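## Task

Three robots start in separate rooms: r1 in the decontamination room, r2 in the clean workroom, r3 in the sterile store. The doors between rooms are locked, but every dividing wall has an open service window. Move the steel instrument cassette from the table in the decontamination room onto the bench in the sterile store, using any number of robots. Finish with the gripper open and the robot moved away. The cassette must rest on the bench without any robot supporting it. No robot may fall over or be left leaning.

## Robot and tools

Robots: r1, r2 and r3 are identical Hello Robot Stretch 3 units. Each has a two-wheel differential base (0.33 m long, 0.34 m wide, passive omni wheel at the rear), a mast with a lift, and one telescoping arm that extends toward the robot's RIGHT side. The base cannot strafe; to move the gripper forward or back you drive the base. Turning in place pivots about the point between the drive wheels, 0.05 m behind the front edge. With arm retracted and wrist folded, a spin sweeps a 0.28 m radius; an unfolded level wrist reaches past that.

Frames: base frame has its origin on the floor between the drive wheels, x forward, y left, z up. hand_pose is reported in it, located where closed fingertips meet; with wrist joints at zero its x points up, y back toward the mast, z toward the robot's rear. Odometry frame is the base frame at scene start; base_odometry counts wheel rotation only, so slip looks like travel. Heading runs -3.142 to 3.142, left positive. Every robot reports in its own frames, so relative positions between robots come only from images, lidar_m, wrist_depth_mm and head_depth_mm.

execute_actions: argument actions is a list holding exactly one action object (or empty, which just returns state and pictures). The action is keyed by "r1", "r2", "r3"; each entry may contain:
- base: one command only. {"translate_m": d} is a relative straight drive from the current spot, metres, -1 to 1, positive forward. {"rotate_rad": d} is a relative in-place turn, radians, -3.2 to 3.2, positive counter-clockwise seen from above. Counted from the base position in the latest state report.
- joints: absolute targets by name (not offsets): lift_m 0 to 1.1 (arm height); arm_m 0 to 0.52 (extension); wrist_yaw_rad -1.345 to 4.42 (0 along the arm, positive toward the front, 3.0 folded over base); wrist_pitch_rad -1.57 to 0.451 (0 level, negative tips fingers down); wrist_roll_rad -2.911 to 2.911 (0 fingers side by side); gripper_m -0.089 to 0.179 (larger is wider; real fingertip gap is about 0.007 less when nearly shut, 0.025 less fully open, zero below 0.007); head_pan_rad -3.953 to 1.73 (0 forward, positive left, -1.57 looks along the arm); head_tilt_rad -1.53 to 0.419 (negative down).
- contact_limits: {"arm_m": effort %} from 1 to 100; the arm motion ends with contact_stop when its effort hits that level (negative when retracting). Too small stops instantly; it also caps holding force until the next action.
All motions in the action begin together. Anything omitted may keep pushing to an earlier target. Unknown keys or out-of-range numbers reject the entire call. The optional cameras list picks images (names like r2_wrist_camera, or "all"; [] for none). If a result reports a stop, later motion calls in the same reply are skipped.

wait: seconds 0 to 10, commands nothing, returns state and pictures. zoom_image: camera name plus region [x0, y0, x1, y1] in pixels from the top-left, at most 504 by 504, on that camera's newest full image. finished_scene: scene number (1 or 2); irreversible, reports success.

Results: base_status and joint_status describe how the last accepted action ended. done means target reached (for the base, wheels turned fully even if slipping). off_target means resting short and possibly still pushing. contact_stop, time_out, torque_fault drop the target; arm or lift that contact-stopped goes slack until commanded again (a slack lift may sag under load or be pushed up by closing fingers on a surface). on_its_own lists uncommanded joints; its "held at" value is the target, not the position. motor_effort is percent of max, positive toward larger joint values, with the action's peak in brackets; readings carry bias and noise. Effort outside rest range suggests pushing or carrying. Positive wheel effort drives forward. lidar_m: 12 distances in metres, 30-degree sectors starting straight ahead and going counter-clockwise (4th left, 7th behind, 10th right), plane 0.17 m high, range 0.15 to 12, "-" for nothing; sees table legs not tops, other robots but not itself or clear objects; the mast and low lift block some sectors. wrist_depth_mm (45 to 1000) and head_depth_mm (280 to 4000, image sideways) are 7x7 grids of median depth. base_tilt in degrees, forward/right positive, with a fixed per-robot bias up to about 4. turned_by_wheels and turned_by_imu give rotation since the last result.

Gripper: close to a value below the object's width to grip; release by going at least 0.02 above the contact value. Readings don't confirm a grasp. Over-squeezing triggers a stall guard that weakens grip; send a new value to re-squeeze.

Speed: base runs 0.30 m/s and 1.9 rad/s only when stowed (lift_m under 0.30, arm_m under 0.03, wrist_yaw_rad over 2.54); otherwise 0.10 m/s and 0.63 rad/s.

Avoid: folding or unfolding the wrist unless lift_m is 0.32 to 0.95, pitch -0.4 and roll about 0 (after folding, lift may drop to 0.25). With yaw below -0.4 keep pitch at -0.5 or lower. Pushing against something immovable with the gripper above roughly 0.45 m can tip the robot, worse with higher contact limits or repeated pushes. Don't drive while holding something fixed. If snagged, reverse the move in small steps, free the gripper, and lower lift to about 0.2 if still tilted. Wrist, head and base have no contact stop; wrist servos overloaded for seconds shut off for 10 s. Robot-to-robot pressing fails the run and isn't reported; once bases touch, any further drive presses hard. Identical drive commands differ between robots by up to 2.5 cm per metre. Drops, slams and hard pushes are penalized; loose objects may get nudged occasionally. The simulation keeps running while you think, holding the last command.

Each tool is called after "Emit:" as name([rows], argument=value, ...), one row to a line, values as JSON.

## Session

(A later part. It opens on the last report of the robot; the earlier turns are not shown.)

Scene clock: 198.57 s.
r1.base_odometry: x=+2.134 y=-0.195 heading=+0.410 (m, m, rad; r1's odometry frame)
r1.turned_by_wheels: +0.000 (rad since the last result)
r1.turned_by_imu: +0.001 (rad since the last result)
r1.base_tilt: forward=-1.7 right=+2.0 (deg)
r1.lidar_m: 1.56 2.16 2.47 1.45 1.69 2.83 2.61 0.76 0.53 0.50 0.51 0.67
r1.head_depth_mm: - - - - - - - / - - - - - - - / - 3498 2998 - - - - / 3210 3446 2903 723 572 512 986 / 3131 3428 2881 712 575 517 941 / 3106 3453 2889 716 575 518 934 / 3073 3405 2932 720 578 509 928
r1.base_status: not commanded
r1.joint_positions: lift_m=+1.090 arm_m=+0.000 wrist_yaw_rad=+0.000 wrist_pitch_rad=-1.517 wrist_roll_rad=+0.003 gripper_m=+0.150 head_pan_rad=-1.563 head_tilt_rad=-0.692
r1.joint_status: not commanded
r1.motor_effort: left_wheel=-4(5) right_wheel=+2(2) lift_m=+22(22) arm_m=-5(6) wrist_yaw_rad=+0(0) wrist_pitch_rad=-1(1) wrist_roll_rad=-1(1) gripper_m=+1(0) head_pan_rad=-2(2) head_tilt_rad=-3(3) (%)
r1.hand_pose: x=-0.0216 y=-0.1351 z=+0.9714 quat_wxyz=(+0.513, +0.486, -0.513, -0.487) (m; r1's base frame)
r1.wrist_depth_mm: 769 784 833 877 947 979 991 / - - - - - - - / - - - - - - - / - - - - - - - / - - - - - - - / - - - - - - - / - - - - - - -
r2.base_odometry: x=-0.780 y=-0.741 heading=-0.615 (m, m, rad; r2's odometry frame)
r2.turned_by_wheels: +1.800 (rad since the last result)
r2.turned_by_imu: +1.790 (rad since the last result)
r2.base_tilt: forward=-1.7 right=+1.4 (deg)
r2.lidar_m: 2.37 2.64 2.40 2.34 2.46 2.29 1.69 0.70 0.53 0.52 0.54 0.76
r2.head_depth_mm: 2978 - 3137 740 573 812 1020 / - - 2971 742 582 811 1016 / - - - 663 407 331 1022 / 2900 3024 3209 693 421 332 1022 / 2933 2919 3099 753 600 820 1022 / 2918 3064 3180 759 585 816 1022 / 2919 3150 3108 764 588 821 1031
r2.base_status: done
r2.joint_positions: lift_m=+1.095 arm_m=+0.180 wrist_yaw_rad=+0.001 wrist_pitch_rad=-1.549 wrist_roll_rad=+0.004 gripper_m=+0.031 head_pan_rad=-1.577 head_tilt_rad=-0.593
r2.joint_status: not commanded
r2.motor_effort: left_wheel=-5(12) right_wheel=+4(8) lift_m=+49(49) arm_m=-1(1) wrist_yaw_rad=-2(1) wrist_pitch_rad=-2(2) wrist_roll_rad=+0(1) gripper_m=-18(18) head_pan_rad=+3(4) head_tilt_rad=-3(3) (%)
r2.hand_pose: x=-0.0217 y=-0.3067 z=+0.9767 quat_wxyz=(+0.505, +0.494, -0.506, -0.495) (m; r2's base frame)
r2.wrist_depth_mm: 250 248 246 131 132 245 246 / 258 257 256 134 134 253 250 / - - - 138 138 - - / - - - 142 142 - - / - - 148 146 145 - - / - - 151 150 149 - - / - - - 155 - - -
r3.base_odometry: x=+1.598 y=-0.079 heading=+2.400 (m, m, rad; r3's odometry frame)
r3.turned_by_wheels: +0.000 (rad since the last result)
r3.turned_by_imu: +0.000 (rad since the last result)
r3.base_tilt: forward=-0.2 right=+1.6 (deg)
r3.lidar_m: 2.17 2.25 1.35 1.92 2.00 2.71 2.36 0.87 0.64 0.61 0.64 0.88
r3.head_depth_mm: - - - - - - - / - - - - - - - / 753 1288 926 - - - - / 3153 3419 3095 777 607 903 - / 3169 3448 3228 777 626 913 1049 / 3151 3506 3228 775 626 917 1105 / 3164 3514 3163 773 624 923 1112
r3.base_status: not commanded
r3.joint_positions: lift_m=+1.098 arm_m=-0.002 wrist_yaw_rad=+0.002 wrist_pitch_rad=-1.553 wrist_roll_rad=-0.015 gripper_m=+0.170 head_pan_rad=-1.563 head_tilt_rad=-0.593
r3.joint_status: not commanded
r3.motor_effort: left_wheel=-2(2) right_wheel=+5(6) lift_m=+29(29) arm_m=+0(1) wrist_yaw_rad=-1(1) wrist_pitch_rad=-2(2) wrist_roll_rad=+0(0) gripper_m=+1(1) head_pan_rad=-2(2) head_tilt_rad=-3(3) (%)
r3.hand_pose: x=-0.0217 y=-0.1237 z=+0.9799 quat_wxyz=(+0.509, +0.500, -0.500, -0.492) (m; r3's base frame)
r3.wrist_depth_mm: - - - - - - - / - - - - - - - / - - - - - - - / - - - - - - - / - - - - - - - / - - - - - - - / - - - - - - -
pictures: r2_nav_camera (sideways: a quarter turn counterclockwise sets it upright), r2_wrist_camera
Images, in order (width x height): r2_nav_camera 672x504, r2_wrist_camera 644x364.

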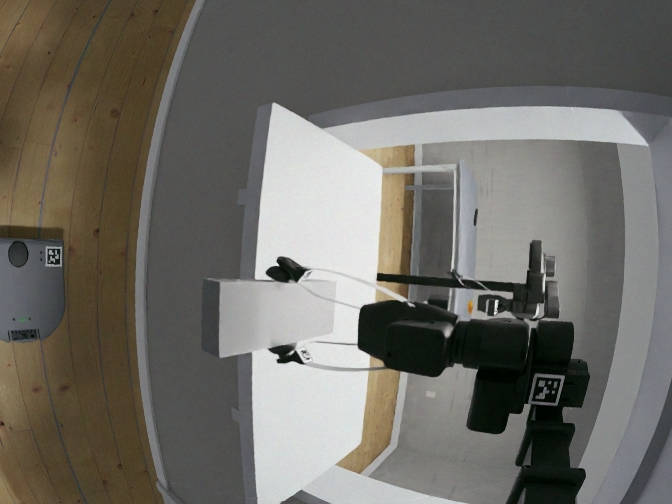

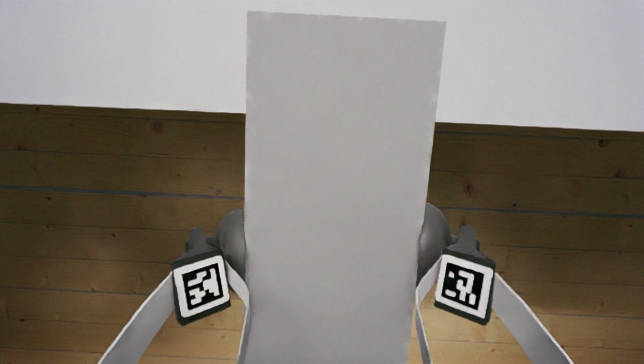

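Emit:
execute_actions([
  {"r2":{"joints":{"arm_m":0.515,"lift_m":1.025}},"r3":{"base":{"translate_m":-0.05}}},
], cameras=[])

Emit:
execute_actions([
  {"r2":{"joints":{"lift_m":1.003}}},
], cameras=[])

Emit:
execute_actions([
  {"r2":{"joints":{"gripper_m":0.14}}},
], cameras=[])

Emit:
execute_actions([
  {"r2":{"joints":{"lift_m":1.09,"arm_m":0.0}},"r3":{"joints":{"arm_m":0.49,"lift_m":1.05}}},
], cameras=["r3_head_camera","r3_wrist_camera"])

Scene clock: 208.67 s.
r1.base_odometry: x=+2.134 y=-0.195 heading=+0.410 (m, m, rad; r1's odometry frame)
r1.turned_by_wheels: +0.000 (rad since the last result)
r1.turned_by_imu: +0.002 (rad since the last result)
r1.base_tilt: forward=-1.8 right=+2.0 (deg)
r1.lidar_m: 1.56 2.16 2.47 1.45 1.70 2.82 2.61 0.75 0.53 0.50 0.51 0.67
r1.head_depth_mm: - - - - - - - / - - - - - - - / - 3480 3009 - - - - / 3209 3449 2863 724 574 510 990 / 3114 3456 2912 714 575 517 943 / 3074 3470 2927 716 577 519 932 / 3074 3396 2935 719 578 510 926
r1.base_status: not commanded
r1.joint_positions: lift_m=+1.090 arm_m=+0.000 wrist_yaw_rad=+0.000 wrist_pitch_rad=-1.517 wrist_roll_rad=+0.003 gripper_m=+0.150 head_pan_rad=-1.563 head_tilt_rad=-0.692
r1.joint_status: not commanded
r1.motor_effort: left_wheel=-5(4) right_wheel=+2(2) lift_m=+22(22) arm_m=-5(6) wrist_yaw_rad=+1(0) wrist_pitch_rad=-1(1) wrist_roll_rad=-1(1) gripper_m=+1(1) head_pan_rad=-2(2) head_tilt_rad=-3(3) (%)
r1.hand_pose: x=-0.0216 y=-0.1351 z=+0.9714 quat_wxyz=(+0.513, +0.486, -0.513, -0.487) (m; r1's base frame)
r1.wrist_depth_mm: 761 804 829 883 944 977 997 / - - - - - - - / - - - - - - - / - - - - - - - / - - - - - - - / - - - - - - - / - - - - - - -
r2.base_odometry: x=-0.780 y=-0.741 heading=-0.615 (m, m, rad; r2's odometry frame)
r2.turned_by_wheels: +0.000 (rad since the last result)
r2.turned_by_imu: +0.000 (rad since the last result)
r2.base_tilt: forward=-1.7 right=+1.4 (deg)
r2.lidar_m: 2.37 2.64 2.41 2.34 2.47 2.29 1.69 0.70 0.53 0.52 0.54 0.76
r2.head_depth_mm: 2871 - 2927 737 572 810 1019 / 2851 3294 2955 741 575 813 1017 / 2782 3328 3133 717 575 815 1023 / 886 - 2855 667 578 816 1026 / 2873 2906 3231 756 580 818 1026 / 2961 3085 3182 760 582 821 1029 / 2899 3136 3079 764 586 820 1027
r2.base_status: not commanded
r2.joint_positions: lift_m=+1.025 arm_m=+0.515 wrist_yaw_rad=+0.001 wrist_pitch_rad=-1.549 wrist_roll_rad=+0.004 gripper_m=+0.031 head_pan_rad=-1.577 head_tilt_rad=-0.593
r2.joint_status: all done
r2.motor_effort: left_wheel=-5(5) right_wheel=+4(4) lift_m=+37(44) arm_m=+3(3) wrist_yaw_rad=-1(2) wrist_pitch_rad=-2(2) wrist_roll_rad=+0(1) gripper_m=-18(18) head_pan_rad=+4(4) head_tilt_rad=-3(3) (%)
r2.hand_pose: x=-0.0217 y=-0.6413 z=+0.9071 quat_wxyz=(+0.505, +0.494, -0.506, -0.495) (m; r2's base frame)
r2.wrist_depth_mm: 186 184 184 131 131 181 180 / 190 190 188 134 134 186 185 / 195 194 194 138 138 193 191 / 202 202 199 142 142 197 196 / 207 206 148 145 146 204 201 / 214 212 151 150 150 208 210 / 221 221 216 155 214 216 216
r3.base_odometry: x=+1.635 y=-0.113 heading=+2.400 (m, m, rad; r3's odometry frame)
r3.turned_by_wheels: +0.000 (rad since the last result)
r3.turned_by_imu: +0.000 (rad since the last result)
r3.base_tilt: forward=-0.1 right=+1.6 (deg)
r3.lidar_m: 2.22 2.30 1.37 1.92 2.00 2.67 2.36 0.87 0.64 0.61 0.64 0.88
r3.head_depth_mm: - - - - - - - / - - - - - - - / 991 518 572 - - - - / 580 516 3087 734 610 903 - / 3081 3467 3199 777 627 909 1048 / 3191 3437 3221 774 626 914 1102 / 3140 3495 3205 771 625 918 1106
r3.base_status: done
r3.joint_positions: lift_m=+1.098 arm_m=-0.002 wrist_yaw_rad=+0.002 wrist_pitch_rad=-1.553 wrist_roll_rad=-0.015 gripper_m=+0.170 head_pan_rad=-1.563 head_tilt_rad=-0.593
r3.joint_status: not commanded
r3.motor_effort: left_wheel=-2(7) right_wheel=+4(4) lift_m=+29(29) arm_m=+1(1) wrist_yaw_rad=-1(1) wrist_pitch_rad=-2(2) wrist_roll_rad=+0(0) gripper_m=+1(1) head_pan_rad=-2(2) head_tilt_rad=-3(3) (%)
r3.hand_pose: x=-0.0217 y=-0.1237 z=+0.9799 quat_wxyz=(+0.509, +0.500, -0.500, -0.492) (m; r3's base frame)
r3.wrist_depth_mm: - - - - - - - / - - - - - - - / - - - - - - - / - - - - - - - / - - - - - - - / - - - - - - - / - - - - - - -
pictures: none
No camera images: the call's "cameras" was empty. Leave "cameras" out to get every camera's image.

Scene clock: 209.60 s.
r1.base_odometry: x=+2.134 y=-0.195 heading=+0.410 (m, m, rad; r1's odometry frame)
r1.turned_by_wheels: +0.000 (rad since the last result)
r1.turned_by_imu: +0.000 (rad since the last result)
r1.base_tilt: forward=-1.7 right=+1.9 (deg)
r1.lidar_m: 1.56 2.16 2.47 1.44 1.69 2.82 2.61 0.76 0.53 0.50 0.51 0.67
r1.head_depth_mm: - - - - - - - / - - - - - - - / - 3525 2981 - - - - / 3237 3473 2870 725 574 510 991 / 3118 3414 2888 713 574 517 940 / 3107 3445 2912 716 576 518 933 / 3081 3418 2931 719 578 510 922
r1.base_status: not commanded
r1.joint_positions: lift_m=+1.090 arm_m=+0.000 wrist_yaw_rad=+0.000 wrist_pitch_rad=-1.517 wrist_roll_rad=+0.003 gripper_m=+0.150 head_pan_rad=-1.563 head_tilt_rad=-0.692
r1.joint_status: not commanded
r1.motor_effort: left_wheel=-5(5) right_wheel=+2(2) lift_m=+22(22) arm_m=-5(5) wrist_yaw_rad=+0(1) wrist_pitch_rad=-1(1) wrist_roll_rad=-1(1) gripper_m=+1(0) head_pan_rad=-2(3) head_tilt_rad=-3(3) (%)
r1.hand_pose: x=-0.0216 y=-0.1351 z=+0.9714 quat_wxyz=(+0.513, +0.486, -0.513, -0.487) (m; r1's base frame)
r1.wrist_depth_mm: 762 775 844 905 950 990 - / - - - - - - - / - - - - - - - / - - - - - - - / - - - - - - - / - - - - - - - / - - - - - - -
r2.base_odometry: x=-0.780 y=-0.741 heading=-0.615 (m, m, rad; r2's odometry frame)
r2.turned_by_wheels: +0.000 (rad since the last result)
r2.turned_by_imu: +0.000 (rad since the last result)
r2.base_tilt: forward=-1.6 right=+1.4 (deg)
r2.lidar_m: 2.36 2.64 2.40 2.34 2.46 2.29 1.69 0.70 0.53 0.52 0.54 0.77
r2.head_depth_mm: 2876 3146 - 739 570 810 1017 / 2927 - 2992 746 572 813 1021 / 2873 3328 3147 717 577 814 1020 / 889 - 2904 688 578 818 1022 / 2898 2891 3197 755 582 817 1024 / 2894 3091 3190 759 583 818 1028 / 2873 3236 3071 761 586 819 1036
r2.base_status: not commanded
r2.joint_positions: lift_m=+1.003 arm_m=+0.515 wrist_yaw_rad=+0.001 wrist_pitch_rad=-1.549 wrist_roll_rad=+0.004 gripper_m=+0.031 head_pan_rad=-1.577 head_tilt_rad=-0.593
r2.joint_status: all done
r2.motor_effort: left_wheel=-5(5) right_wheel=+4(4) lift_m=+37(38) arm_m=+3(3) wrist_yaw_rad=-1(1) wrist_pitch_rad=-1(2) wrist_roll_rad=+1(0) gripper_m=-18(18) head_pan_rad=+3(4) head_tilt_rad=-3(3) (%)
r2.hand_pose: x=-0.0217 y=-0.6413 z=+0.8851 quat_wxyz=(+0.505, +0.494, -0.506, -0.495) (m; r2's base frame)
r2.wrist_depth_mm: 165 164 163 131 131 161 161 / 169 169 168 134 134 165 165 / 174 172 172 138 137 170 170 / 179 179 177 141 142 176 174 / 185 184 148 146 145 181 179 / 190 190 151 150 150 185 185 / 196 196 194 154 190 192 191
r3.base_odometry: x=+1.635 y=-0.113 heading=+2.400 (m, m, rad; r3's odometry frame)
r3.turned_by_wheels: +0.000 (rad since the last result)
r3.turned_by_imu: +0.000 (rad since the last result)
r3.base_tilt: forward=-0.2 right=+1.5 (deg)
r3.lidar_m: 2.22 2.30 1.37 1.92 1.99 2.65 2.36 0.86 0.64 0.61 0.64 0.88
r3.head_depth_mm: - - - - - - - / - - - - - - - / 1048 518 568 - - - - / 945 519 3101 747 609 902 - / 1110 3445 3242 774 626 910 1045 / 3160 3475 3224 776 625 919 1109 / 3164 3501 3203 774 624 922 1107
r3.base_status: not commanded
r3.joint_positions: lift_m=+1.098 arm_m=-0.002 wrist_yaw_rad=+0.002 wrist_pitch_rad=-1.553 wrist_roll_rad=-0.015 gripper_m=+0.170 head_pan_rad=-1.563 head_tilt_rad=-0.593
r3.joint_status: not commanded
r3.motor_effort: left_wheel=-2(2) right_wheel=+4(3) lift_m=+29(29) arm_m=+1(1) wrist_yaw_rad=-1(1) wrist_pitch_rad=-2(2) wrist_roll_rad=+0(0) gripper_m=+1(1) head_pan_rad=-2(2) head_tilt_rad=-3(3) (%)
r3.hand_pose: x=-0.0217 y=-0.1237 z=+0.9799 quat_wxyz=(+0.509, +0.500, -0.500, -0.492) (m; r3's base frame)
r3.wrist_depth_mm: - - - - - - - / - - - - - - - / - - - - - - - / - - - - - - - / - - - - - - - / - - - - - - - / - - - - - - -
pictures: none
No camera images: the call's "cameras" was empty. Leave "cameras" out to get every camera's image.

Scene clock: 211.20 s.
r1.base_odometry: x=+2.134 y=-0.195 heading=+0.410 (m, m, rad; r1's odometry frame)
r1.turned_by_wheels: +0.000 (rad since the last result)
r1.turned_by_imu: +0.000 (rad since the last result)
r1.base_tilt: forward=-1.7 right=+2.0 (deg)
r1.lidar_m: 1.55 2.16 2.47 1.45 1.69 2.82 2.61 0.76 0.53 0.50 0.51 0.67
r1.head_depth_mm: - - - - - - - / - - - - - - - / - 3485 3020 - - - - / 3193 3456 2872 724 573 511 992 / 3147 3431 2910 712 575 517 942 / 3130 3433 2904 716 576 518 933 / 3093 3388 2946 720 579 510 922
r1.base_status: not commanded
r1.joint_positions: lift_m=+1.090 arm_m=+0.000 wrist_yaw_rad=+0.000 wrist_pitch_rad=-1.517 wrist_roll_rad=+0.003 gripper_m=+0.150 head_pan_rad=-1.563 head_tilt_rad=-0.692
r1.joint_status: not commanded
r1.motor_effort: left_wheel=-5(5) right_wheel=+2(2) lift_m=+22(22) arm_m=-5(5) wrist_yaw_rad=+1(1) wrist_pitch_rad=-1(1) wrist_roll_rad=-1(1) gripper_m=+0(0) head_pan_rad=-2(3) head_tilt_rad=-3(3) (%)
r1.hand_pose: x=-0.0216 y=-0.1351 z=+0.9714 quat_wxyz=(+0.513, +0.486, -0.513, -0.487) (m; r1's base frame)
r1.wrist_depth_mm: 769 809 849 893 926 - - / - - - - - - - / - - - - - - - / - - - - - - - / - - - - - - - / - - - - - - - / - - - - - - -
r2.base_odometry: x=-0.780 y=-0.741 heading=-0.615 (m, m, rad; r2's odometry frame)
r2.turned_by_wheels: +0.000 (rad since the last result)
r2.turned_by_imu: +0.000 (rad since the last result)
r2.base_tilt: forward=-1.6 right=+1.4 (deg)
r2.lidar_m: 2.36 2.64 2.40 2.34 2.46 2.29 1.69 0.70 0.53 0.52 0.54 0.77
r2.head_depth_mm: 2847 3105 - 738 571 811 1019 / 2883 - 2970 740 575 812 1019 / 2813 3330 3184 719 576 813 1023 / 892 - 2903 696 577 819 1024 / 2875 2905 3213 756 582 817 1032 / 2922 3048 3202 760 584 817 1027 / 2939 3130 3069 761 586 821 1032
r2.base_status: not commanded
r2.joint_positions: lift_m=+1.003 arm_m=+0.515 wrist_yaw_rad=+0.001 wrist_pitch_rad=-1.549 wrist_roll_rad=+0.004 gripper_m=+0.140 head_pan_rad=-1.577 head_tilt_rad=-0.593
r2.joint_status: all done
r2.motor_effort: left_wheel=-5(5) right_wheel=+3(4) lift_m=+37(37) arm_m=+3(2) wrist_yaw_rad=-1(1) wrist_pitch_rad=-2(2) wrist_roll_rad=+0(1) gripper_m=+1(81) head_pan_rad=+4(4) head_tilt_rad=-4(3) (%)
r2.hand_pose: x=-0.0217 y=-0.6412 z=+0.8851 quat_wxyz=(+0.505, +0.494, -0.506, -0.496) (m; r2's base frame)
r2.wrist_depth_mm: 165 166 163 134 161 162 161 / 169 168 167 137 137 166 165 / 174 173 172 141 141 171 170 / 178 179 177 145 146 176 175 / 186 183 182 149 151 179 179 / 191 - 187 154 155 - 185 / 196 195 194 158 190 191 192
r3.base_odometry: x=+1.635 y=-0.113 heading=+2.400 (m, m, rad; r3's odometry frame)
r3.turned_by_wheels: +0.000 (rad since the last result)
r3.turned_by_imu: +0.000 (rad since the last result)
r3.base_tilt: forward=-0.2 right=+1.5 (deg)
r3.lidar_m: 2.22 2.30 1.38 1.92 2.00 2.65 2.36 0.87 0.64 0.61 0.64 0.88
r3.head_depth_mm: - - - - - - - / - - - - - - - / 1042 520 569 - - - - / 946 518 3046 748 609 903 - / 1111 3464 3268 772 628 910 1049 / 3159 3525 3216 773 624 917 1099 / 3152 3544 3229 771 625 920 1112
r3.base_status: not commanded
r3.joint_positions: lift_m=+1.098 arm_m=-0.002 wrist_yaw_rad=+0.002 wrist_pitch_rad=-1.553 wrist_roll_rad=-0.015 gripper_m=+0.170 head_pan_rad=-1.563 head_tilt_rad=-0.593
r3.joint_status: not commanded
r3.motor_effort: left_wheel=-2(2) right_wheel=+5(4) lift_m=+29(29) arm_m=+1(1) wrist_yaw_rad=-2(1) wrist_pitch_rad=-2(2) wrist_roll_rad=+0(0) gripper_m=+1(2) head_pan_rad=-2(2) head_tilt_rad=-3(3) (%)
r3.hand_pose: x=-0.0217 y=-0.1237 z=+0.9799 quat_wxyz=(+0.509, +0.500, -0.500, -0.492) (m; r3's base frame)
r3.wrist_depth_mm: - - - - - - - / - - - - - - - / - - - - - - - / - - - - - - - / - - - - - - - / - - - - - - - / - - - - - - -
pictures: none
No camera images: the call's "cameras" was empty. Leave "cameras" out to get every camera's image.

Scene clock: 216.17 s.
r1.base_odometry: x=+2.134 y=-0.195 heading=+0.410 (m, m, rad; r1's odometry frame)
r1.turned_by_wheels: +0.000 (rad since the last result)
r1.turned_by_imu: +0.001 (rad since the last result)
r1.base_tilt: forward=-1.8 right=+2.0 (deg)
r1.lidar_m: 1.56 2.15 2.46 1.45 1.69 2.82 2.61 0.76 0.53 0.50 0.51 0.67
r1.head_depth_mm: - - - - - - - / - - - - - - - / - 3500 3003 - - - - / 3170 3477 2886 724 573 511 992 / 3130 3475 2896 712 574 518 940 / 3104 3408 2896 717 577 518 933 / 3083 3435 2922 720 578 509 924
r1.base_status: not commanded
r1.joint_positions: lift_m=+1.090 arm_m=+0.000 wrist_yaw_rad=+0.000 wrist_pitch_rad=-1.517 wrist_roll_rad=+0.003 gripper_m=+0.150 head_pan_rad=-1.563 head_tilt_rad=-0.692
r1.joint_status: not commanded
r1.motor_effort: left_wheel=-5(4) right_wheel=+2(2) lift_m=+22(22) arm_m=-5(6) wrist_yaw_rad=+1(0) wrist_pitch_rad=-1(1) wrist_roll_rad=-1(1) gripper_m=+0(0) head_pan_rad=-2(2) head_tilt_rad=-3(4) (%)
r1.hand_pose: x=-0.0216 y=-0.1351 z=+0.9714 quat_wxyz=(+0.513, +0.486, -0.513, -0.487) (m; r1's base frame)
r1.wrist_depth_mm: 769 789 839 889 943 - - / - - - - - - - / - - - - - - - / - - - - - - - / - - - - - - - / - - - - - - - / - - - - - - -
r2.base_odometry: x=-0.780 y=-0.741 heading=-0.615 (m, m, rad; r2's odometry frame)
r2.turned_by_wheels: +0.000 (rad since the last result)
r2.turned_by_imu: +0.000 (rad since the last result)
r2.base_tilt: forward=-1.7 right=+1.3 (deg)
r2.lidar_m: 2.37 2.64 2.40 2.34 2.46 2.29 1.69 0.70 0.53 0.51 0.54 0.77
r2.head_depth_mm: - - - - - - - / - - - - - - - / - - - - - - - / 483 531 3053 725 - - - / 1015 2601 3208 727 583 817 1030 / 2846 3089 3210 762 584 816 1032 / 2861 3123 3056 762 586 822 1026
r2.base_status: not commanded
r2.joint_positions: lift_m=+1.090 arm_m=+0.000 wrist_yaw_rad=+0.001 wrist_pitch_rad=-1.549 wrist_roll_rad=+0.004 gripper_m=+0.140 head_pan_rad=-1.577 head_tilt_rad=-0.593
r2.joint_status: all done
r2.motor_effort: left_wheel=-4(5) right_wheel=+4(4) lift_m=+46(48) arm_m=-1(2) wrist_yaw_rad=-1(1) wrist_pitch_rad=-2(2) wrist_roll_rad=+1(0) gripper_m=+0(1) head_pan_rad=+4(4) head_tilt_rad=-3(3) (%)
r2.hand_pose: x=-0.0217 y=-0.1266 z=+0.9718 quat_wxyz=(+0.505, +0.494, -0.506, -0.496) (m; r2's base frame)
r2.wrist_depth_mm: - - - - - - - / - - - - - - - / - - - - - - - / - - - - - - - / - - - - - - - / - - - - - - - / - - - - - - -
r3.base_odometry: x=+1.635 y=-0.113 heading=+2.400 (m, m, rad; r3's odometry frame)
r3.turned_by_wheels: +0.000 (rad since the last result)
r3.turned_by_imu: +0.001 (rad since the last result)
r3.base_tilt: forward=-0.2 right=+1.5 (deg)
r3.lidar_m: 2.22 2.31 1.37 1.92 2.00 2.65 2.36 0.87 0.63 0.61 0.64 0.88
r3.head_depth_mm: 3092 3411 3290 785 612 886 1059 / - 3527 3293 752 610 890 1067 / 991 - 2951 724 610 899 1083 / 1181 1322 2910 763 608 903 1082 / 3181 3465 3236 761 627 910 1091 / 3206 3506 3238 772 626 915 1099 / 3178 3524 3215 771 624 921 1110
r3.base_status: not commanded
r3.joint_positions: lift_m=+1.050 arm_m=+0.490 wrist_yaw_rad=+0.000 wrist_pitch_rad=-1.554 wrist_roll_rad=-0.015 gripper_m=+0.170 head_pan_rad=-1.563 head_tilt_rad=-0.593
r3.joint_status: all done
r3.motor_effort: left_wheel=-2(1) right_wheel=+4(4) lift_m=+23(25) arm_m=+6(3) wrist_yaw_rad=+0(1) wrist_pitch_rad=-2(2) wrist_roll_rad=+0(0) gripper_m=+0(1) head_pan_rad=-2(2) head_tilt_rad=-2(2) (%)
r3.hand_pose: x=-0.0216 y=-0.6147 z=+0.9322 quat_wxyz=(+0.508, +0.500, -0.500, -0.493) (m; r3's base frame)
r3.wrist_depth_mm: 219 217 215 215 214 213 212 / 223 222 221 188 189 217 217 / 227 228 227 193 194 222 220 / 236 232 232 198 199 227 227 / 239 237 238 203 204 233 233 / 248 245 245 207 209 240 237 / - 250 251 215 215 247 244
pictures: r3_head_camera (sideways: a quarter turn clockwise sets it upright), r3_wrist_camera
Images, in order (width x height): r3_head_camera 896x504, r3_wrist_camera 644x364.

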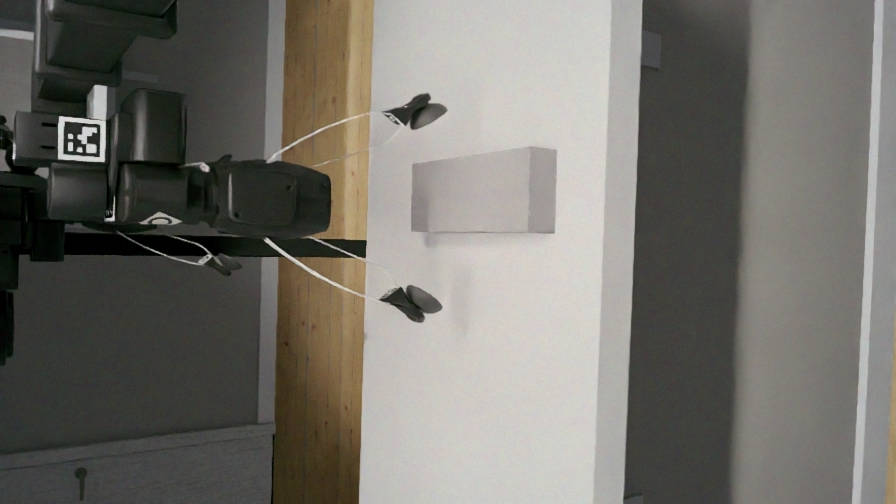

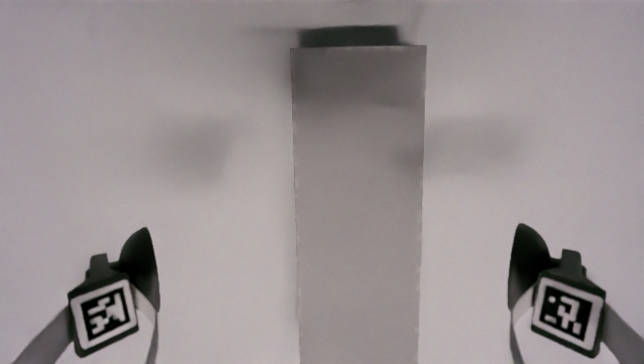

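Emit:
execute_actions([
  {"r3":{"base":{"translate_m":-0.018},"joints":{"arm_m":0.498,"lift_m":0.995}}},
], cameras=[])

Emit:
execute_actions([
  {"r3":{"joints":{"gripper_m":0.03}}},
], cameras=["r3_wrist_camera"])

Emit:
execute_actions([
  {"r3":{"joints":{"arm_m":0.3,"lift_m":1.06}}},
], cameras=["r3_wrist_camera"])

Emit:
execute_actions([
  {"r3":{"base":{"rotate_rad":1.58}}},
], cameras=[])

Emit:
execute_actions([
  {"r3":{"base":{"translate_m":0.76},"joints":{"arm_m":0.515,"lift_m":1.0}}},
], cameras=[])

Emit:
execute_actions([
  {"r3":{"base":{"rotate_rad":1.58}}},
], cameras=["r3_wrist_camera","r3_head_camera"])

Scene clock: 228.00 s.
r1.base_odometry: x=+2.134 y=-0.195 heading=+0.410 (m, m, rad; r1's odometry frame)
r1.turned_by_wheels: +0.000 (rad since the last result)
r1.turned_by_imu: +0.001 (rad since the last result)
r1.base_tilt: forward=-1.8 right=+1.9 (deg)
r1.lidar_m: 1.56 2.16 2.46 1.45 1.69 2.82 2.61 0.76 0.53 0.50 0.51 0.67
r1.head_depth_mm: - - - - - - - / - - - - - - - / - 3474 3018 - - - - / 3209 3482 2863 725 572 511 990 / 3106 3437 2888 716 574 517 940 / 3120 3430 2891 717 576 518 931 / 3075 3412 2946 720 577 509 928
r1.base_status: not commanded
r1.joint_positions: lift_m=+1.090 arm_m=+0.000 wrist_yaw_rad=+0.000 wrist_pitch_rad=-1.517 wrist_roll_rad=+0.003 gripper_m=+0.150 head_pan_rad=-1.563 head_tilt_rad=-0.692
r1.joint_status: not commanded
r1.motor_effort: left_wheel=-4(4) right_wheel=+2(2) lift_m=+22(22) arm_m=-6(6) wrist_yaw_rad=+0(0) wrist_pitch_rad=-1(1) wrist_roll_rad=-1(1) gripper_m=+0(0) head_pan_rad=-1(2) head_tilt_rad=-3(3) (%)
r1.hand_pose: x=-0.0216 y=-0.1351 z=+0.9714 quat_wxyz=(+0.513, +0.486, -0.513, -0.487) (m; r1's base frame)
r1.wrist_depth_mm: 768 801 838 879 921 972 - / - - - - - - - / - - - - - - - / - - - - - - - / - - - - - - - / - - - - - - - / - - - - - - -
r2.base_odometry: x=-0.780 y=-0.741 heading=-0.615 (m, m, rad; r2's odometry frame)
r2.turned_by_wheels: +0.000 (rad since the last result)
r2.turned_by_imu: +0.000 (rad since the last result)
r2.base_tilt: forward=-1.7 right=+1.3 (deg)
r2.lidar_m: 2.37 2.64 2.41 2.34 2.47 2.29 1.69 0.70 0.53 0.52 0.54 0.77
r2.head_depth_mm: - - - - - - - / - - - - - - - / - - - - - - - / 1095 517 647 722 - - - / 1081 537 3216 724 580 821 1026 / 2875 3109 3198 759 585 817 1031 / 2916 3123 3064 766 587 823 1031
r2.base_status: not commanded
r2.joint_positions: lift_m=+1.090 arm_m=+0.000 wrist_yaw_rad=+0.001 wrist_pitch_rad=-1.549 wrist_roll_rad=+0.004 gripper_m=+0.140 head_pan_rad=-1.577 head_tilt_rad=-0.593
r2.joint_status: not commanded
r2.motor_effort: left_wheel=-5(4) right_wheel=+4(4) lift_m=+46(46) arm_m=-2(1) wrist_yaw_rad=-1(2) wrist_pitch_rad=-2(2) wrist_roll_rad=+1(0) gripper_m=+0(0) head_pan_rad=+3(4) head_tilt_rad=-3(4) (%)
r2.hand_pose: x=-0.0217 y=-0.1266 z=+0.9718 quat_wxyz=(+0.505, +0.494, -0.506, -0.496) (m; r2's base frame)
r2.wrist_depth_mm: - - - - - - - / - - - - - - - / - - - - - - - / - - - - - - - / - - - - - - - / - - - - - - - / - - - - - - -
r3.base_odometry: x=+1.648 y=-0.125 heading=+2.400 (m, m, rad; r3's odometry frame)
r3.turned_by_wheels: +0.000 (rad since the last result)
r3.turned_by_imu: +0.000 (rad since the last result)
r3.base_tilt: forward=-0.2 right=+1.5 (deg)
r3.lidar_m: 2.24 2.33 1.38 1.92 2.00 2.64 2.37 0.86 0.64 0.61 0.64 0.88
r3.head_depth_mm: 3140 - 3083 783 612 886 1061 / - - 3283 782 610 892 1066 / 3208 - 3252 748 609 900 1077 / 942 3366 3049 750 609 904 1082 / 3152 3481 3230 776 626 910 1093 / 3225 3528 3230 774 625 917 1102 / 3155 3475 3218 770 624 922 1108
r3.base_status: done
r3.joint_positions: lift_m=+0.995 arm_m=+0.498 wrist_yaw_rad=+0.000 wrist_pitch_rad=-1.554 wrist_roll_rad=-0.015 gripper_m=+0.170 head_pan_rad=-1.563 head_tilt_rad=-0.593
r3.joint_status: all done
r3.motor_effort: left_wheel=-1(6) right_wheel=+5(7) lift_m=+24(23) arm_m=+5(7) wrist_yaw_rad=+1(0) wrist_pitch_rad=-2(2) wrist_roll_rad=-1(1) gripper_m=+0(1) head_pan_rad=-2(2) head_tilt_rad=-2(2) (%)
r3.hand_pose: x=-0.0216 y=-0.6226 z=+0.8772 quat_wxyz=(+0.508, +0.500, -0.500, -0.493) (m; r3's base frame)
r3.wrist_depth_mm: 166 163 163 162 160 161 160 / 169 169 166 135 135 165 163 / 173 172 170 138 138 168 167 / 177 176 174 142 142 172 170 / 182 180 177 145 145 175 175 / 186 185 184 148 149 181 179 / - 191 188 153 185 186 186
pictures: none
No camera images: the call's "cameras" was empty. Leave "cameras" out to get every camera's image.

Scene clock: 229.90 s.
r1.base_odometry: x=+2.134 y=-0.195 heading=+0.410 (m, m, rad; r1's odometry frame)
r1.turned_by_wheels: +0.000 (rad since the last result)
r1.turned_by_imu: +0.000 (rad since the last result)
r1.base_tilt: forward=-1.8 right=+2.0 (deg)
r1.lidar_m: 1.56 2.15 2.47 1.45 1.70 2.83 2.62 0.76 0.53 0.50 0.51 0.67
r1.head_depth_mm: - - - - - - - / - - - - - - - / - 3509 3000 - - - - / 3207 3515 2898 724 573 511 989 / 3127 3458 2897 714 575 516 943 / 3094 3442 2911 718 577 518 935 / 3093 3441 2924 719 579 509 925
r1.base_status: not commanded
r1.joint_positions: lift_m=+1.090 arm_m=+0.000 wrist_yaw_rad=+0.000 wrist_pitch_rad=-1.517 wrist_roll_rad=+0.003 gripper_m=+0.150 head_pan_rad=-1.563 head_tilt_rad=-0.692
r1.joint_status: not commanded
r1.motor_effort: left_wheel=-3(4) right_wheel=+2(2) lift_m=+22(22) arm_m=-5(5) wrist_yaw_rad=+1(0) wrist_pitch_rad=-1(1) wrist_roll_rad=-1(1) gripper_m=+1(0) head_pan_rad=-2(2) head_tilt_rad=-3(3) (%)
r1.hand_pose: x=-0.0216 y=-0.1351 z=+0.9714 quat_wxyz=(+0.513, +0.486, -0.513, -0.487) (m; r1's base frame)
r1.wrist_depth_mm: 767 789 817 890 933 - - / - - - - - - - / - - - - - - - / - - - - - - - / - - - - - - - / - - - - - - - / - - - - - - -
r2.base_odometry: x=-0.780 y=-0.741 heading=-0.615 (m, m, rad; r2's odometry frame)
r2.turned_by_wheels: +0.000 (rad since the last result)
r2.turned_by_imu: +0.000 (rad since the last result)
r2.base_tilt: forward=-1.6 right=+1.3 (deg)
r2.lidar_m: 2.37 2.64 2.41 2.34 2.46 2.28 1.69 0.70 0.53 0.51 0.54 0.77
r2.head_depth_mm: - - - - - - - / - - - - - - - / - - - - - - - / 1098 519 648 700 - - - / 1079 539 3173 756 580 815 1025 / 2876 3041 3243 760 583 818 1028 / 2877 3126 3084 763 588 820 1032
r2.base_status: not commanded
r2.joint_positions: lift_m=+1.090 arm_m=+0.000 wrist_yaw_rad=+0.001 wrist_pitch_rad=-1.549 wrist_roll_rad=+0.004 gripper_m=+0.140 head_pan_rad=-1.577 head_tilt_rad=-0.593
r2.joint_status: not commanded
r2.motor_effort: left_wheel=-5(5) right_wheel=+4(4) lift_m=+46(46) arm_m=-1(2) wrist_yaw_rad=-1(1) wrist_pitch_rad=-2(2) wrist_roll_rad=+0(1) gripper_m=+0(0) head_pan_rad=+3(4) head_tilt_rad=-3(4) (%)
r2.hand_pose: x=-0.0217 y=-0.1266 z=+0.9718 quat_wxyz=(+0.505, +0.494, -0.506, -0.496) (m; r2's base frame)
r2.wrist_depth_mm: - - - - - - - / - - - - - - - / - - - - - - - / - - - - - - - / - - - - - - - / - - - - - - - / - - - - - - -
r3.base_odometry: x=+1.648 y=-0.125 heading=+2.400 (m, m, rad; r3's odometry frame)
r3.turned_by_wheels: +0.000 (rad since the last result)
r3.turned_by_imu: +0.000 (rad since the last result)
r3.base_tilt: forward=-0.2 right=+1.5 (deg)
r3.lidar_m: 2.23 2.32 1.38 1.92 2.00 2.64 2.36 0.87 0.64 0.61 0.64 0.88
r3.head_depth_mm: 3205 - 3104 785 613 888 1060 / - 3451 3303 782 611 894 1073 / 3287 - 3264 724 612 900 1075 / 945 3332 3085 750 609 903 1082 / 3166 3511 3206 777 627 912 1091 / 3127 3519 3236 776 627 917 1097 / 3147 3476 3232 771 625 923 1107
r3.base_status: not commanded
r3.joint_positions: lift_m=+0.996 arm_m=+0.498 wrist_yaw_rad=+0.000 wrist_pitch_rad=-1.559 wrist_roll_rad=-0.015 gripper_m=+0.031 head_pan_rad=-1.563 head_tilt_rad=-0.593
r3.joint_status: all done
r3.motor_effort: left_wheel=-2(1) right_wheel=+3(3) lift_m=+11(24) arm_m=+5(6) wrist_yaw_rad=+1(1) wrist_pitch_rad=+0(2) wrist_roll_rad=+0(0) gripper_m=-26(99) head_pan_rad=-3(2) head_tilt_rad=-3(3) (%)
r3.hand_pose: x=-0.0216 y=-0.6214 z=+0.8779 quat_wxyz=(+0.507, +0.501, -0.499, -0.494) (m; r3's base frame)
r3.wrist_depth_mm: 169 168 167 165 164 164 162 / 173 172 169 138 139 168 167 / 176 177 173 141 142 171 170 / 182 180 179 145 145 175 174 / 185 184 182 149 148 180 178 / 189 190 153 152 152 183 183 / 196 194 192 156 157 189 187
pictures: r3_wrist_camera
Images, in order (width x height): r3_wrist_camera 644x364.

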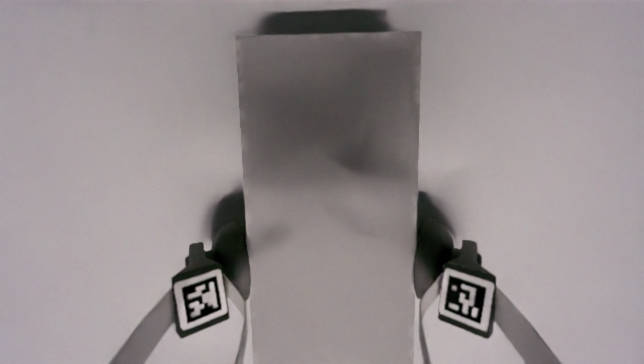

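Scene clock: 232.60 s.
r1.base_odometry: x=+2.134 y=-0.195 heading=+0.410 (m, m, rad; r1's odometry frame)
r1.turned_by_wheels: +0.000 (rad since the last result)
r1.turned_by_imu: +0.001 (rad since the last result)
r1.base_tilt: forward=-1.8 right=+1.9 (deg)
r1.lidar_m: 1.56 2.15 2.46 1.45 1.70 2.83 2.61 0.76 0.53 0.50 0.51 0.67
r1.head_depth_mm: - - - - - - - / - - - - - - - / - 3535 3015 - - - - / 3215 3486 2849 723 573 511 990 / 3147 3488 2890 714 574 517 943 / 3109 3404 2898 716 577 519 931 / 3086 3405 2911 720 578 510 926
r1.base_status: not commanded
r1.joint_positions: lift_m=+1.090 arm_m=+0.000 wrist_yaw_rad=+0.000 wrist_pitch_rad=-1.517 wrist_roll_rad=+0.003 gripper_m=+0.150 head_pan_rad=-1.563 head_tilt_rad=-0.692
r1.joint_status: not commanded
r1.motor_effort: left_wheel=-5(5) right_wheel=+2(2) lift_m=+22(22) arm_m=-5(6) wrist_yaw_rad=+0(1) wrist_pitch_rad=-1(1) wrist_roll_rad=-1(1) gripper_m=+0(0) head_pan_rad=-2(2) head_tilt_rad=-2(2) (%)
r1.hand_pose: x=-0.0216 y=-0.1351 z=+0.9714 quat_wxyz=(+0.513, +0.486, -0.513, -0.487) (m; r1's base frame)
r1.wrist_depth_mm: 765 806 859 885 933 992 - / - - - - - - - / - - - - - - - / - - - - - - - / - - - - - - - / - - - - - - - / - - - - - - -
r2.base_odometry: x=-0.780 y=-0.741 heading=-0.615 (m, m, rad; r2's odometry frame)
r2.turned_by_wheels: +0.000 (rad since the last result)
r2.turned_by_imu: +0.000 (rad since the last result)
r2.base_tilt: forward=-1.7 right=+1.3 (deg)
r2.lidar_m: 2.36 2.64 2.41 2.34 2.45 2.29 1.68 0.70 0.53 0.52 0.54 0.77
r2.head_depth_mm: - - - - - - - / - - - - - - - / - - - - - - - / 654 994 879 754 - - - / 1017 2902 3210 754 581 814 1024 / 2910 3075 3170 756 583 819 1026 / 2922 3119 3121 762 588 817 1032
r2.base_status: not commanded
r2.joint_positions: lift_m=+1.090 arm_m=+0.000 wrist_yaw_rad=+0.001 wrist_pitch_rad=-1.549 wrist_roll_rad=+0.004 gripper_m=+0.140 head_pan_rad=-1.577 head_tilt_rad=-0.593
r2.joint_status: not commanded
r2.motor_effort: left_wheel=-5(5) right_wheel=+4(4) lift_m=+46(46) arm_m=-2(2) wrist_yaw_rad=-1(1) wrist_pitch_rad=-2(2) wrist_roll_rad=+1(0) gripper_m=+0(0) head_pan_rad=+3(4) head_tilt_rad=-3(3) (%)
r2.hand_pose: x=-0.0217 y=-0.1266 z=+0.9718 quat_wxyz=(+0.505, +0.494, -0.506, -0.496) (m; r2's base frame)
r2.wrist_depth_mm: - - - - - - - / - - - - - - - / - - - - - - - / - - - - - - - / - - - - - - - / - - - - - - - / - - - - - - -
r3.base_odometry: x=+1.648 y=-0.125 heading=+2.400 (m, m, rad; r3's odometry frame)
r3.turned_by_wheels: +0.000 (rad since the last result)
r3.turned_by_imu: +0.000 (rad since the last result)
r3.base_tilt: forward=-0.2 right=+1.5 (deg)
r3.lidar_m: 2.23 2.33 1.37 1.92 2.00 2.64 2.36 0.87 0.64 0.61 0.64 0.88
r3.head_depth_mm: 3142 3357 3257 785 612 889 1062 / - - 3257 779 596 891 1067 / 1018 - - 583 473 897 1075 / 932 3443 3102 761 487 901 1085 / 3171 3455 3249 775 617 912 1090 / 3206 3489 3224 773 625 914 1098 / 3186 3479 3199 773 625 923 1112
r3.base_status: not commanded
r3.joint_positions: lift_m=+1.060 arm_m=+0.300 wrist_yaw_rad=+0.000 wrist_pitch_rad=-1.554 wrist_roll_rad=-0.015 gripper_m=+0.037 head_pan_rad=-1.563 head_tilt_rad=-0.593
r3.joint_status: all done
r3.on_its_own: gripper_m is held at +0.036, not at your +0.030, by its stall guard, which is not easing now
r3.motor_effort: left_wheel=-1(1) right_wheel=+2(4) lift_m=+31(33) arm_m=-3(2) wrist_yaw_rad=+0(1) wrist_pitch_rad=-2(3) wrist_roll_rad=+0(0) gripper_m=-20(25) head_pan_rad=-2(2) head_tilt_rad=-3(2) (%)
r3.hand_pose: x=-0.0216 y=-0.4255 z=+0.9419 quat_wxyz=(+0.508, +0.500, -0.500, -0.492) (m; r3's base frame)
r3.wrist_depth_mm: 229 228 225 222 222 222 220 / 231 232 230 136 136 227 225 / 239 237 237 139 140 232 230 / - - 240 142 143 - - / - - - 146 145 - - / - - 150 149 149 - - / - - - 153 153 - -
pictures: r3_wrist_camera
Images, in order (width x height): r3_wrist_camera 644x364.

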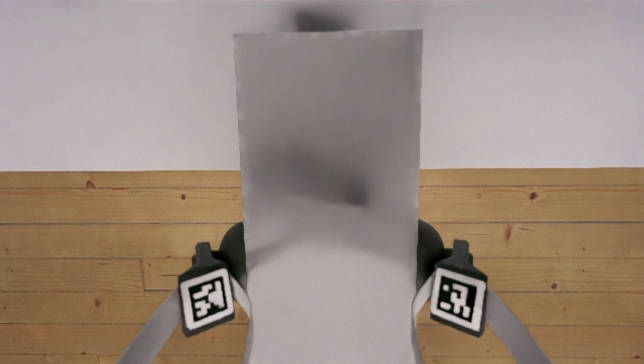

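Scene clock: 236.03 s.
r1.base_odometry: x=+2.134 y=-0.195 heading=+0.410 (m, m, rad; r1's odometry frame)
r1.turned_by_wheels: +0.000 (rad since the last result)
r1.turned_by_imu: +0.001 (rad since the last result)
r1.base_tilt: forward=-1.8 right=+2.0 (deg)
r1.lidar_m: 1.56 2.16 2.46 1.45 1.69 2.83 2.60 0.76 0.53 0.50 0.51 0.67
r1.head_depth_mm: - - - - - - - / - - - - - - - / - 3481 3018 - - - - / 3235 3467 2872 724 573 511 990 / 3126 3453 2916 715 575 517 940 / 3120 3453 2930 717 576 517 933 / 3100 3436 2933 719 579 509 925
r1.base_status: not commanded
r1.joint_positions: lift_m=+1.090 arm_m=+0.000 wrist_yaw_rad=+0.000 wrist_pitch_rad=-1.517 wrist_roll_rad=+0.003 gripper_m=+0.150 head_pan_rad=-1.563 head_tilt_rad=-0.692
r1.joint_status: not commanded
r1.motor_effort: left_wheel=-5(5) right_wheel=+2(2) lift_m=+22(22) arm_m=-5(5) wrist_yaw_rad=+0(1) wrist_pitch_rad=-1(1) wrist_roll_rad=-1(1) gripper_m=+0(1) head_pan_rad=-2(2) head_tilt_rad=-3(2) (%)
r1.hand_pose: x=-0.0216 y=-0.1351 z=+0.9714 quat_wxyz=(+0.513, +0.486, -0.513, -0.487) (m; r1's base frame)
r1.wrist_depth_mm: 764 815 843 895 911 987 - / - - - - - - - / - - - - - - - / - - - - - - - / - - - - - - - / - - - - - - - / - - - - - - -
r2.base_odometry: x=-0.780 y=-0.741 heading=-0.615 (m, m, rad; r2's odometry frame)
r2.turned_by_wheels: +0.000 (rad since the last result)
r2.turned_by_imu: +0.000 (rad since the last result)
r2.base_tilt: forward=-1.6 right=+1.3 (deg)
r2.lidar_m: 2.37 2.64 2.40 2.34 2.46 2.29 1.69 0.70 0.53 0.52 0.54 0.77
r2.head_depth_mm: - - - - - - - / - - - - - - - / - - - - - - - / 2850 2895 3182 751 - - - / 971 2567 2879 755 580 818 1022 / 2897 3087 3185 760 584 819 1029 / 2905 3123 3082 764 588 820 1026
r2.base_status: not commanded
r2.joint_positions: lift_m=+1.090 arm_m=+0.000 wrist_yaw_rad=+0.001 wrist_pitch_rad=-1.549 wrist_roll_rad=+0.004 gripper_m=+0.140 head_pan_rad=-1.577 head_tilt_rad=-0.593
r2.joint_status: not commanded
r2.motor_effort: left_wheel=-5(5) right_wheel=+4(4) lift_m=+46(46) arm_m=-2(2) wrist_yaw_rad=-1(0) wrist_pitch_rad=-2(1) wrist_roll_rad=+1(1) gripper_m=+1(0) head_pan_rad=+3(3) head_tilt_rad=-3(4) (%)
r2.hand_pose: x=-0.0217 y=-0.1266 z=+0.9718 quat_wxyz=(+0.505, +0.494, -0.506, -0.496) (m; r2's base frame)
r2.wrist_depth_mm: - - - - - - - / - - - - - - - / - - - - - - - / - - - - - - - / - - - - - - - / - - - - - - - / - - - - - - -
r3.base_odometry: x=+1.648 y=-0.125 heading=-2.303 (m, m, rad; r3's odometry frame)
r3.turned_by_wheels: +1.580 (rad since the last result)
r3.turned_by_imu: +1.568 (rad since the last result)
r3.base_tilt: forward=-0.3 right=+1.5 (deg)
r3.lidar_m: 1.91 1.54 2.62 2.22 0.86 0.63 0.61 0.64 0.89 2.23 2.33 1.38
r3.head_depth_mm: 1846 2043 2236 2147 1842 1506 1282 / - - 2308 2371 1783 1505 1282 / 1881 - - 581 473 1400 1270 / 1923 2120 2330 2295 488 1435 1277 / 1944 2129 2360 2320 1816 1511 1270 / 1931 2136 2410 2325 1819 1495 1273 / 1955 2153 2418 2338 1822 1500 1264
r3.base_status: done
r3.joint_positions: lift_m=+1.060 arm_m=+0.300 wrist_yaw_rad=+0.000 wrist_pitch_rad=-1.554 wrist_roll_rad=-0.015 gripper_m=+0.037 head_pan_rad=-1.563 head_tilt_rad=-0.593
r3.joint_status: not commanded
r3.on_its_own: gripper_m is held at +0.036, not at your +0.030, by its stall guard, which is not easing now
r3.motor_effort: left_wheel=-2(7) right_wheel=+4(10) lift_m=+31(31) arm_m=-3(3) wrist_yaw_rad=+0(0) wrist_pitch_rad=-2(2) wrist_roll_rad=-1(0) gripper_m=-20(20) head_pan_rad=-2(3) head_tilt_rad=-2(3) (%)
r3.hand_pose: x=-0.0216 y=-0.4255 z=+0.9419 quat_wxyz=(+0.508, +0.500, -0.500, -0.492) (m; r3's base frame)
r3.wrist_depth_mm: - - - - - - 766 / - - - 135 136 - 746 / - - - 139 139 - 754 / - - - 142 143 - 744 / - - - 146 145 - 771 / - - 150 149 148 - 774 / - - - 152 154 - 746
pictures: none
No camera images: the call's "cameras" was empty. Leave "cameras" out to get every camera's image.

Scene clock: 244.80 s.
r1.base_odometry: x=+2.134 y=-0.195 heading=+0.410 (m, m, rad; r1's odometry frame)
r1.turned_by_wheels: +0.000 (rad since the last result)
r1.turned_by_imu: +0.002 (rad since the last result)
r1.base_tilt: forward=-1.7 right=+2.0 (deg)
r1.lidar_m: 1.55 2.16 2.47 1.45 1.70 2.82 2.60 0.76 0.53 0.50 0.51 0.67
r1.head_depth_mm: - - - - - - - / - - - - - - - / - 3508 3005 - - - - / 3202 3477 2892 723 572 511 989 / 3115 3444 2874 712 575 517 942 / 3072 3430 2920 717 576 517 932 / 3073 3389 2939 720 578 509 925
r1.base_status: not commanded
r1.joint_positions: lift_m=+1.090 arm_m=+0.000 wrist_yaw_rad=+0.000 wrist_pitch_rad=-1.517 wrist_roll_rad=+0.003 gripper_m=+0.150 head_pan_rad=-1.563 head_tilt_rad=-0.692
r1.joint_status: not commanded
r1.motor_effort: left_wheel=-5(5) right_wheel=+2(2) lift_m=+22(22) arm_m=-6(5) wrist_yaw_rad=+0(0) wrist_pitch_rad=-1(1) wrist_roll_rad=-1(1) gripper_m=+0(0) head_pan_rad=-2(2) head_tilt_rad=-2(3) (%)
r1.hand_pose: x=-0.0216 y=-0.1351 z=+0.9714 quat_wxyz=(+0.513, +0.486, -0.513, -0.487) (m; r1's base frame)
r1.wrist_depth_mm: 775 799 813 903 949 967 - / - - - - - - - / - - - - - - - / - - - - - - - / - - - - - - - / - - - - - - - / - - - - - - -
r2.base_odometry: x=-0.780 y=-0.741 heading=-0.615 (m, m, rad; r2's odometry frame)
r2.turned_by_wheels: +0.000 (rad since the last result)
r2.turned_by_imu: +0.001 (rad since the last result)
r2.base_tilt: forward=-1.7 right=+1.3 (deg)
r2.lidar_m: 2.36 2.63 2.40 2.34 2.46 2.29 1.69 0.70 0.53 0.51 0.54 0.77
r2.head_depth_mm: - - - - - - - / - - - - - - - / - - - - - - - / 2833 2499 2901 753 - - - / 2873 2936 3241 757 581 816 1029 / 2899 3026 3155 758 585 817 1028 / 2919 3140 3129 763 586 819 1029
r2.base_status: not commanded
r2.joint_positions: lift_m=+1.090 arm_m=+0.000 wrist_yaw_rad=+0.001 wrist_pitch_rad=-1.549 wrist_roll_rad=+0.004 gripper_m=+0.140 head_pan_rad=-1.577 head_tilt_rad=-0.593
r2.joint_status: not commanded
r2.motor_effort: left_wheel=-5(5) right_wheel=+4(4) lift_m=+46(46) arm_m=-2(2) wrist_yaw_rad=-1(1) wrist_pitch_rad=-2(1) wrist_roll_rad=+0(1) gripper_m=+0(0) head_pan_rad=+4(4) head_tilt_rad=-3(3) (%)
r2.hand_pose: x=-0.0217 y=-0.1266 z=+0.9718 quat_wxyz=(+0.505, +0.494, -0.506, -0.496) (m; r2's base frame)
r2.wrist_depth_mm: - - - - - - - / - - - - - - - / - - - - - - - / - - - - - - - / - - - - - - - / - - - - - - - / - - - - - - -
r3.base_odometry: x=+1.140 y=-0.690 heading=-2.304 (m, m, rad; r3's odometry frame)
r3.turned_by_wheels: +0.000 (rad since the last result)
r3.turned_by_imu: +0.001 (rad since the last result)
r3.base_tilt: forward=-0.2 right=+1.5 (deg)
r3.lidar_m: 1.16 1.21 0.98 2.53 1.92 1.42 1.38 1.44 1.96 2.25 0.75 1.20
r3.head_depth_mm: 1920 - 2393 2363 1848 1507 1277 / 1886 2170 2340 2377 1842 1514 1272 / 1916 - 2386 775 1779 1514 1274 / 1938 2129 2377 2160 1838 1508 1277 / 1951 2136 2377 2342 1838 1508 1278 / 1934 2166 2395 2325 1827 1496 1273 / 1962 2155 2421 2354 1810 1498 1267
r3.base_status: done
r3.joint_positions: lift_m=+1.000 arm_m=+0.515 wrist_yaw_rad=+0.000 wrist_pitch_rad=-1.554 wrist_roll_rad=-0.015 gripper_m=+0.037 head_pan_rad=-1.563 head_tilt_rad=-0.593
r3.joint_status: all done
r3.on_its_own: gripper_m is held at +0.036, not at your +0.030, by its stall guard, which is not easing now
r3.motor_effort: left_wheel=-2(3) right_wheel=+4(11) lift_m=+26(28) arm_m=+5(7) wrist_yaw_rad=+0(1) wrist_pitch_rad=-2(2) wrist_roll_rad=+0(1) gripper_m=-20(20) head_pan_rad=-2(2) head_tilt_rad=-2(2) (%)
r3.hand_pose: x=-0.0216 y=-0.6397 z=+0.8821 quat_wxyz=(+0.508, +0.500, -0.500, -0.493) (m; r3's base frame)
r3.wrist_depth_mm: - - - 993 - - 953 / - - - 136 136 - - / - - - 139 139 - - / - - - 142 143 - - / - - - 146 146 - - / - - 150 149 148 - - / - - - 153 155 - -
pictures: none
No camera images: the call's "cameras" was empty. Leave "cameras" out to get every camera's image.

Scene clock: 248.27 s.
r1.base_odometry: x=+2.134 y=-0.195 heading=+0.410 (m, m, rad; r1's odometry frame)
r1.turned_by_wheels: +0.000 (rad since the last result)
r1.turned_by_imu: +0.001 (rad since the last result)
r1.base_tilt: forward=-1.8 right=+2.0 (deg)
r1.lidar_m: 1.56 2.16 2.47 1.45 1.69 2.83 2.60 0.75 0.53 0.50 0.51 0.67
r1.head_depth_mm: - - - - - - - / - - - - - - - / - 3518 3015 - - - - / 3246 3468 2890 724 574 510 987 / 3120 3437 2911 713 575 517 943 / 3103 3456 2911 717 576 518 934 / 3086 3441 2942 722 578 509 925
r1.base_status: not commanded
r1.joint_positions: lift_m=+1.090 arm_m=+0.000 wrist_yaw_rad=+0.000 wrist_pitch_rad=-1.517 wrist_roll_rad=+0.003 gripper_m=+0.150 head_pan_rad=-1.563 head_tilt_rad=-0.692
r1.joint_status: not commanded
r1.motor_effort: left_wheel=-4(5) right_wheel=+2(2) lift_m=+22(22) arm_m=-5(5) wrist_yaw_rad=+0(0) wrist_pitch_rad=-1(1) wrist_roll_rad=-1(1) gripper_m=+0(0) head_pan_rad=-3(3) head_tilt_rad=-3(3) (%)
r1.hand_pose: x=-0.0216 y=-0.1351 z=+0.9714 quat_wxyz=(+0.513, +0.486, -0.513, -0.487) (m; r1's base frame)
r1.wrist_depth_mm: 760 816 844 872 946 983 986 / - - - - - - - / - - - - - - - / - - - - - - - / - - - - - - - / - - - - - - - / - - - - - - -
r2.base_odometry: x=-0.780 y=-0.741 heading=-0.615 (m, m, rad; r2's odometry frame)
r2.turned_by_wheels: +0.000 (rad since the last result)
r2.turned_by_imu: +0.000 (rad since the last result)
r2.base_tilt: forward=-1.7 right=+1.3 (deg)
r2.lidar_m: 2.37 2.64 2.40 2.34 2.46 2.29 1.69 0.70 0.53 0.52 0.54 0.77
r2.head_depth_mm: - - - - - - - / - - - - - - - / - - - - - - - / 2891 2847 3238 756 - - - / 2888 2934 3151 756 583 816 1031 / 2882 3056 3184 761 585 819 1029 / 2877 3136 3102 765 588 819 1027
r2.base_status: not commanded
r2.joint_positions: lift_m=+1.090 arm_m=+0.000 wrist_yaw_rad=+0.001 wrist_pitch_rad=-1.549 wrist_roll_rad=+0.004 gripper_m=+0.140 head_pan_rad=-1.577 head_tilt_rad=-0.593
r2.joint_status: not commanded
r2.motor_effort: left_wheel=-5(5) right_wheel=+4(4) lift_m=+46(46) arm_m=-2(2) wrist_yaw_rad=-2(1) wrist_pitch_rad=-1(1) wrist_roll_rad=+1(0) gripper_m=+0(0) head_pan_rad=+3(4) head_tilt_rad=-3(3) (%)
r2.hand_pose: x=-0.0217 y=-0.1266 z=+0.9718 quat_wxyz=(+0.505, +0.494, -0.506, -0.496) (m; r2's base frame)
r2.wrist_depth_mm: - - - - - - - / - - - - - - - / - - - - - - - / - - - - - - - / - - - - - - - / - - - - - - - / - - - - - - -
r3.base_odometry: x=+1.140 y=-0.690 heading=-0.724 (m, m, rad; r3's odometry frame)
r3.turned_by_wheels: +1.580 (rad since the last result)
r3.turned_by_imu: +1.568 (rad since the last result)
r3.base_tilt: forward=-0.2 right=+1.5 (deg)
r3.lidar_m: 2.53 1.89 1.42 1.38 1.44 1.99 2.25 0.75 1.19 1.16 1.21 0.97
r3.head_depth_mm: 1211 - 1450 971 757 1397 1274 / 1201 1380 1419 970 756 1398 1279 / 1217 - 1262 774 732 1398 1274 / 1235 1355 1441 892 754 1406 1280 / 1240 1359 1452 959 752 1428 1277 / 1249 1383 1459 958 750 1426 1278 / 1251 1387 1471 953 748 1419 1270
r3.base_status: done
r3.joint_positions: lift_m=+1.000 arm_m=+0.515 wrist_yaw_rad=+0.000 wrist_pitch_rad=-1.554 wrist_roll_rad=-0.015 gripper_m=+0.037 head_pan_rad=-1.563 head_tilt_rad=-0.593
r3.joint_status: not commanded
r3.on_its_own: gripper_m is held at +0.036, not at your +0.030, by its stall guard, which is not easing now
r3.motor_effort: left_wheel=-1(9) right_wheel=+5(16) lift_m=+26(26) arm_m=+5(5) wrist_yaw_rad=+0(0) wrist_pitch_rad=-2(2) wrist_roll_rad=+0(0) gripper_m=-20(19) head_pan_rad=-2(2) head_tilt_rad=-2(2) (%)
r3.hand_pose: x=-0.0216 y=-0.6398 z=+0.8821 quat_wxyz=(+0.508, +0.500, -0.500, -0.493) (m; r3's base frame)
r3.wrist_depth_mm: 267 268 264 263 260 261 256 / 275 273 267 136 137 266 266 / 283 278 280 139 139 273 273 / 288 287 281 142 142 279 280 / 295 296 290 145 146 286 284 / 303 299 149 149 148 289 292 / 312 309 308 152 153 303 302
pictures: r3_head_camera (sideways: a quarter turn clockwise sets it upright), r3_wrist_camera
Images, in order (width x height): r3_head_camera 896x504, r3_wrist_camera 644x364.

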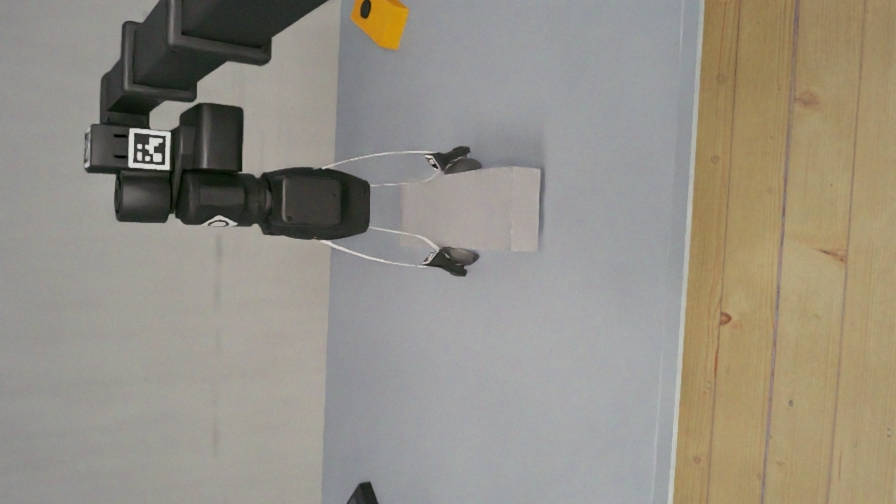

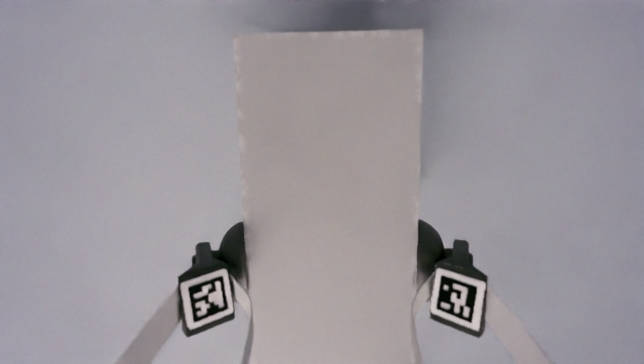

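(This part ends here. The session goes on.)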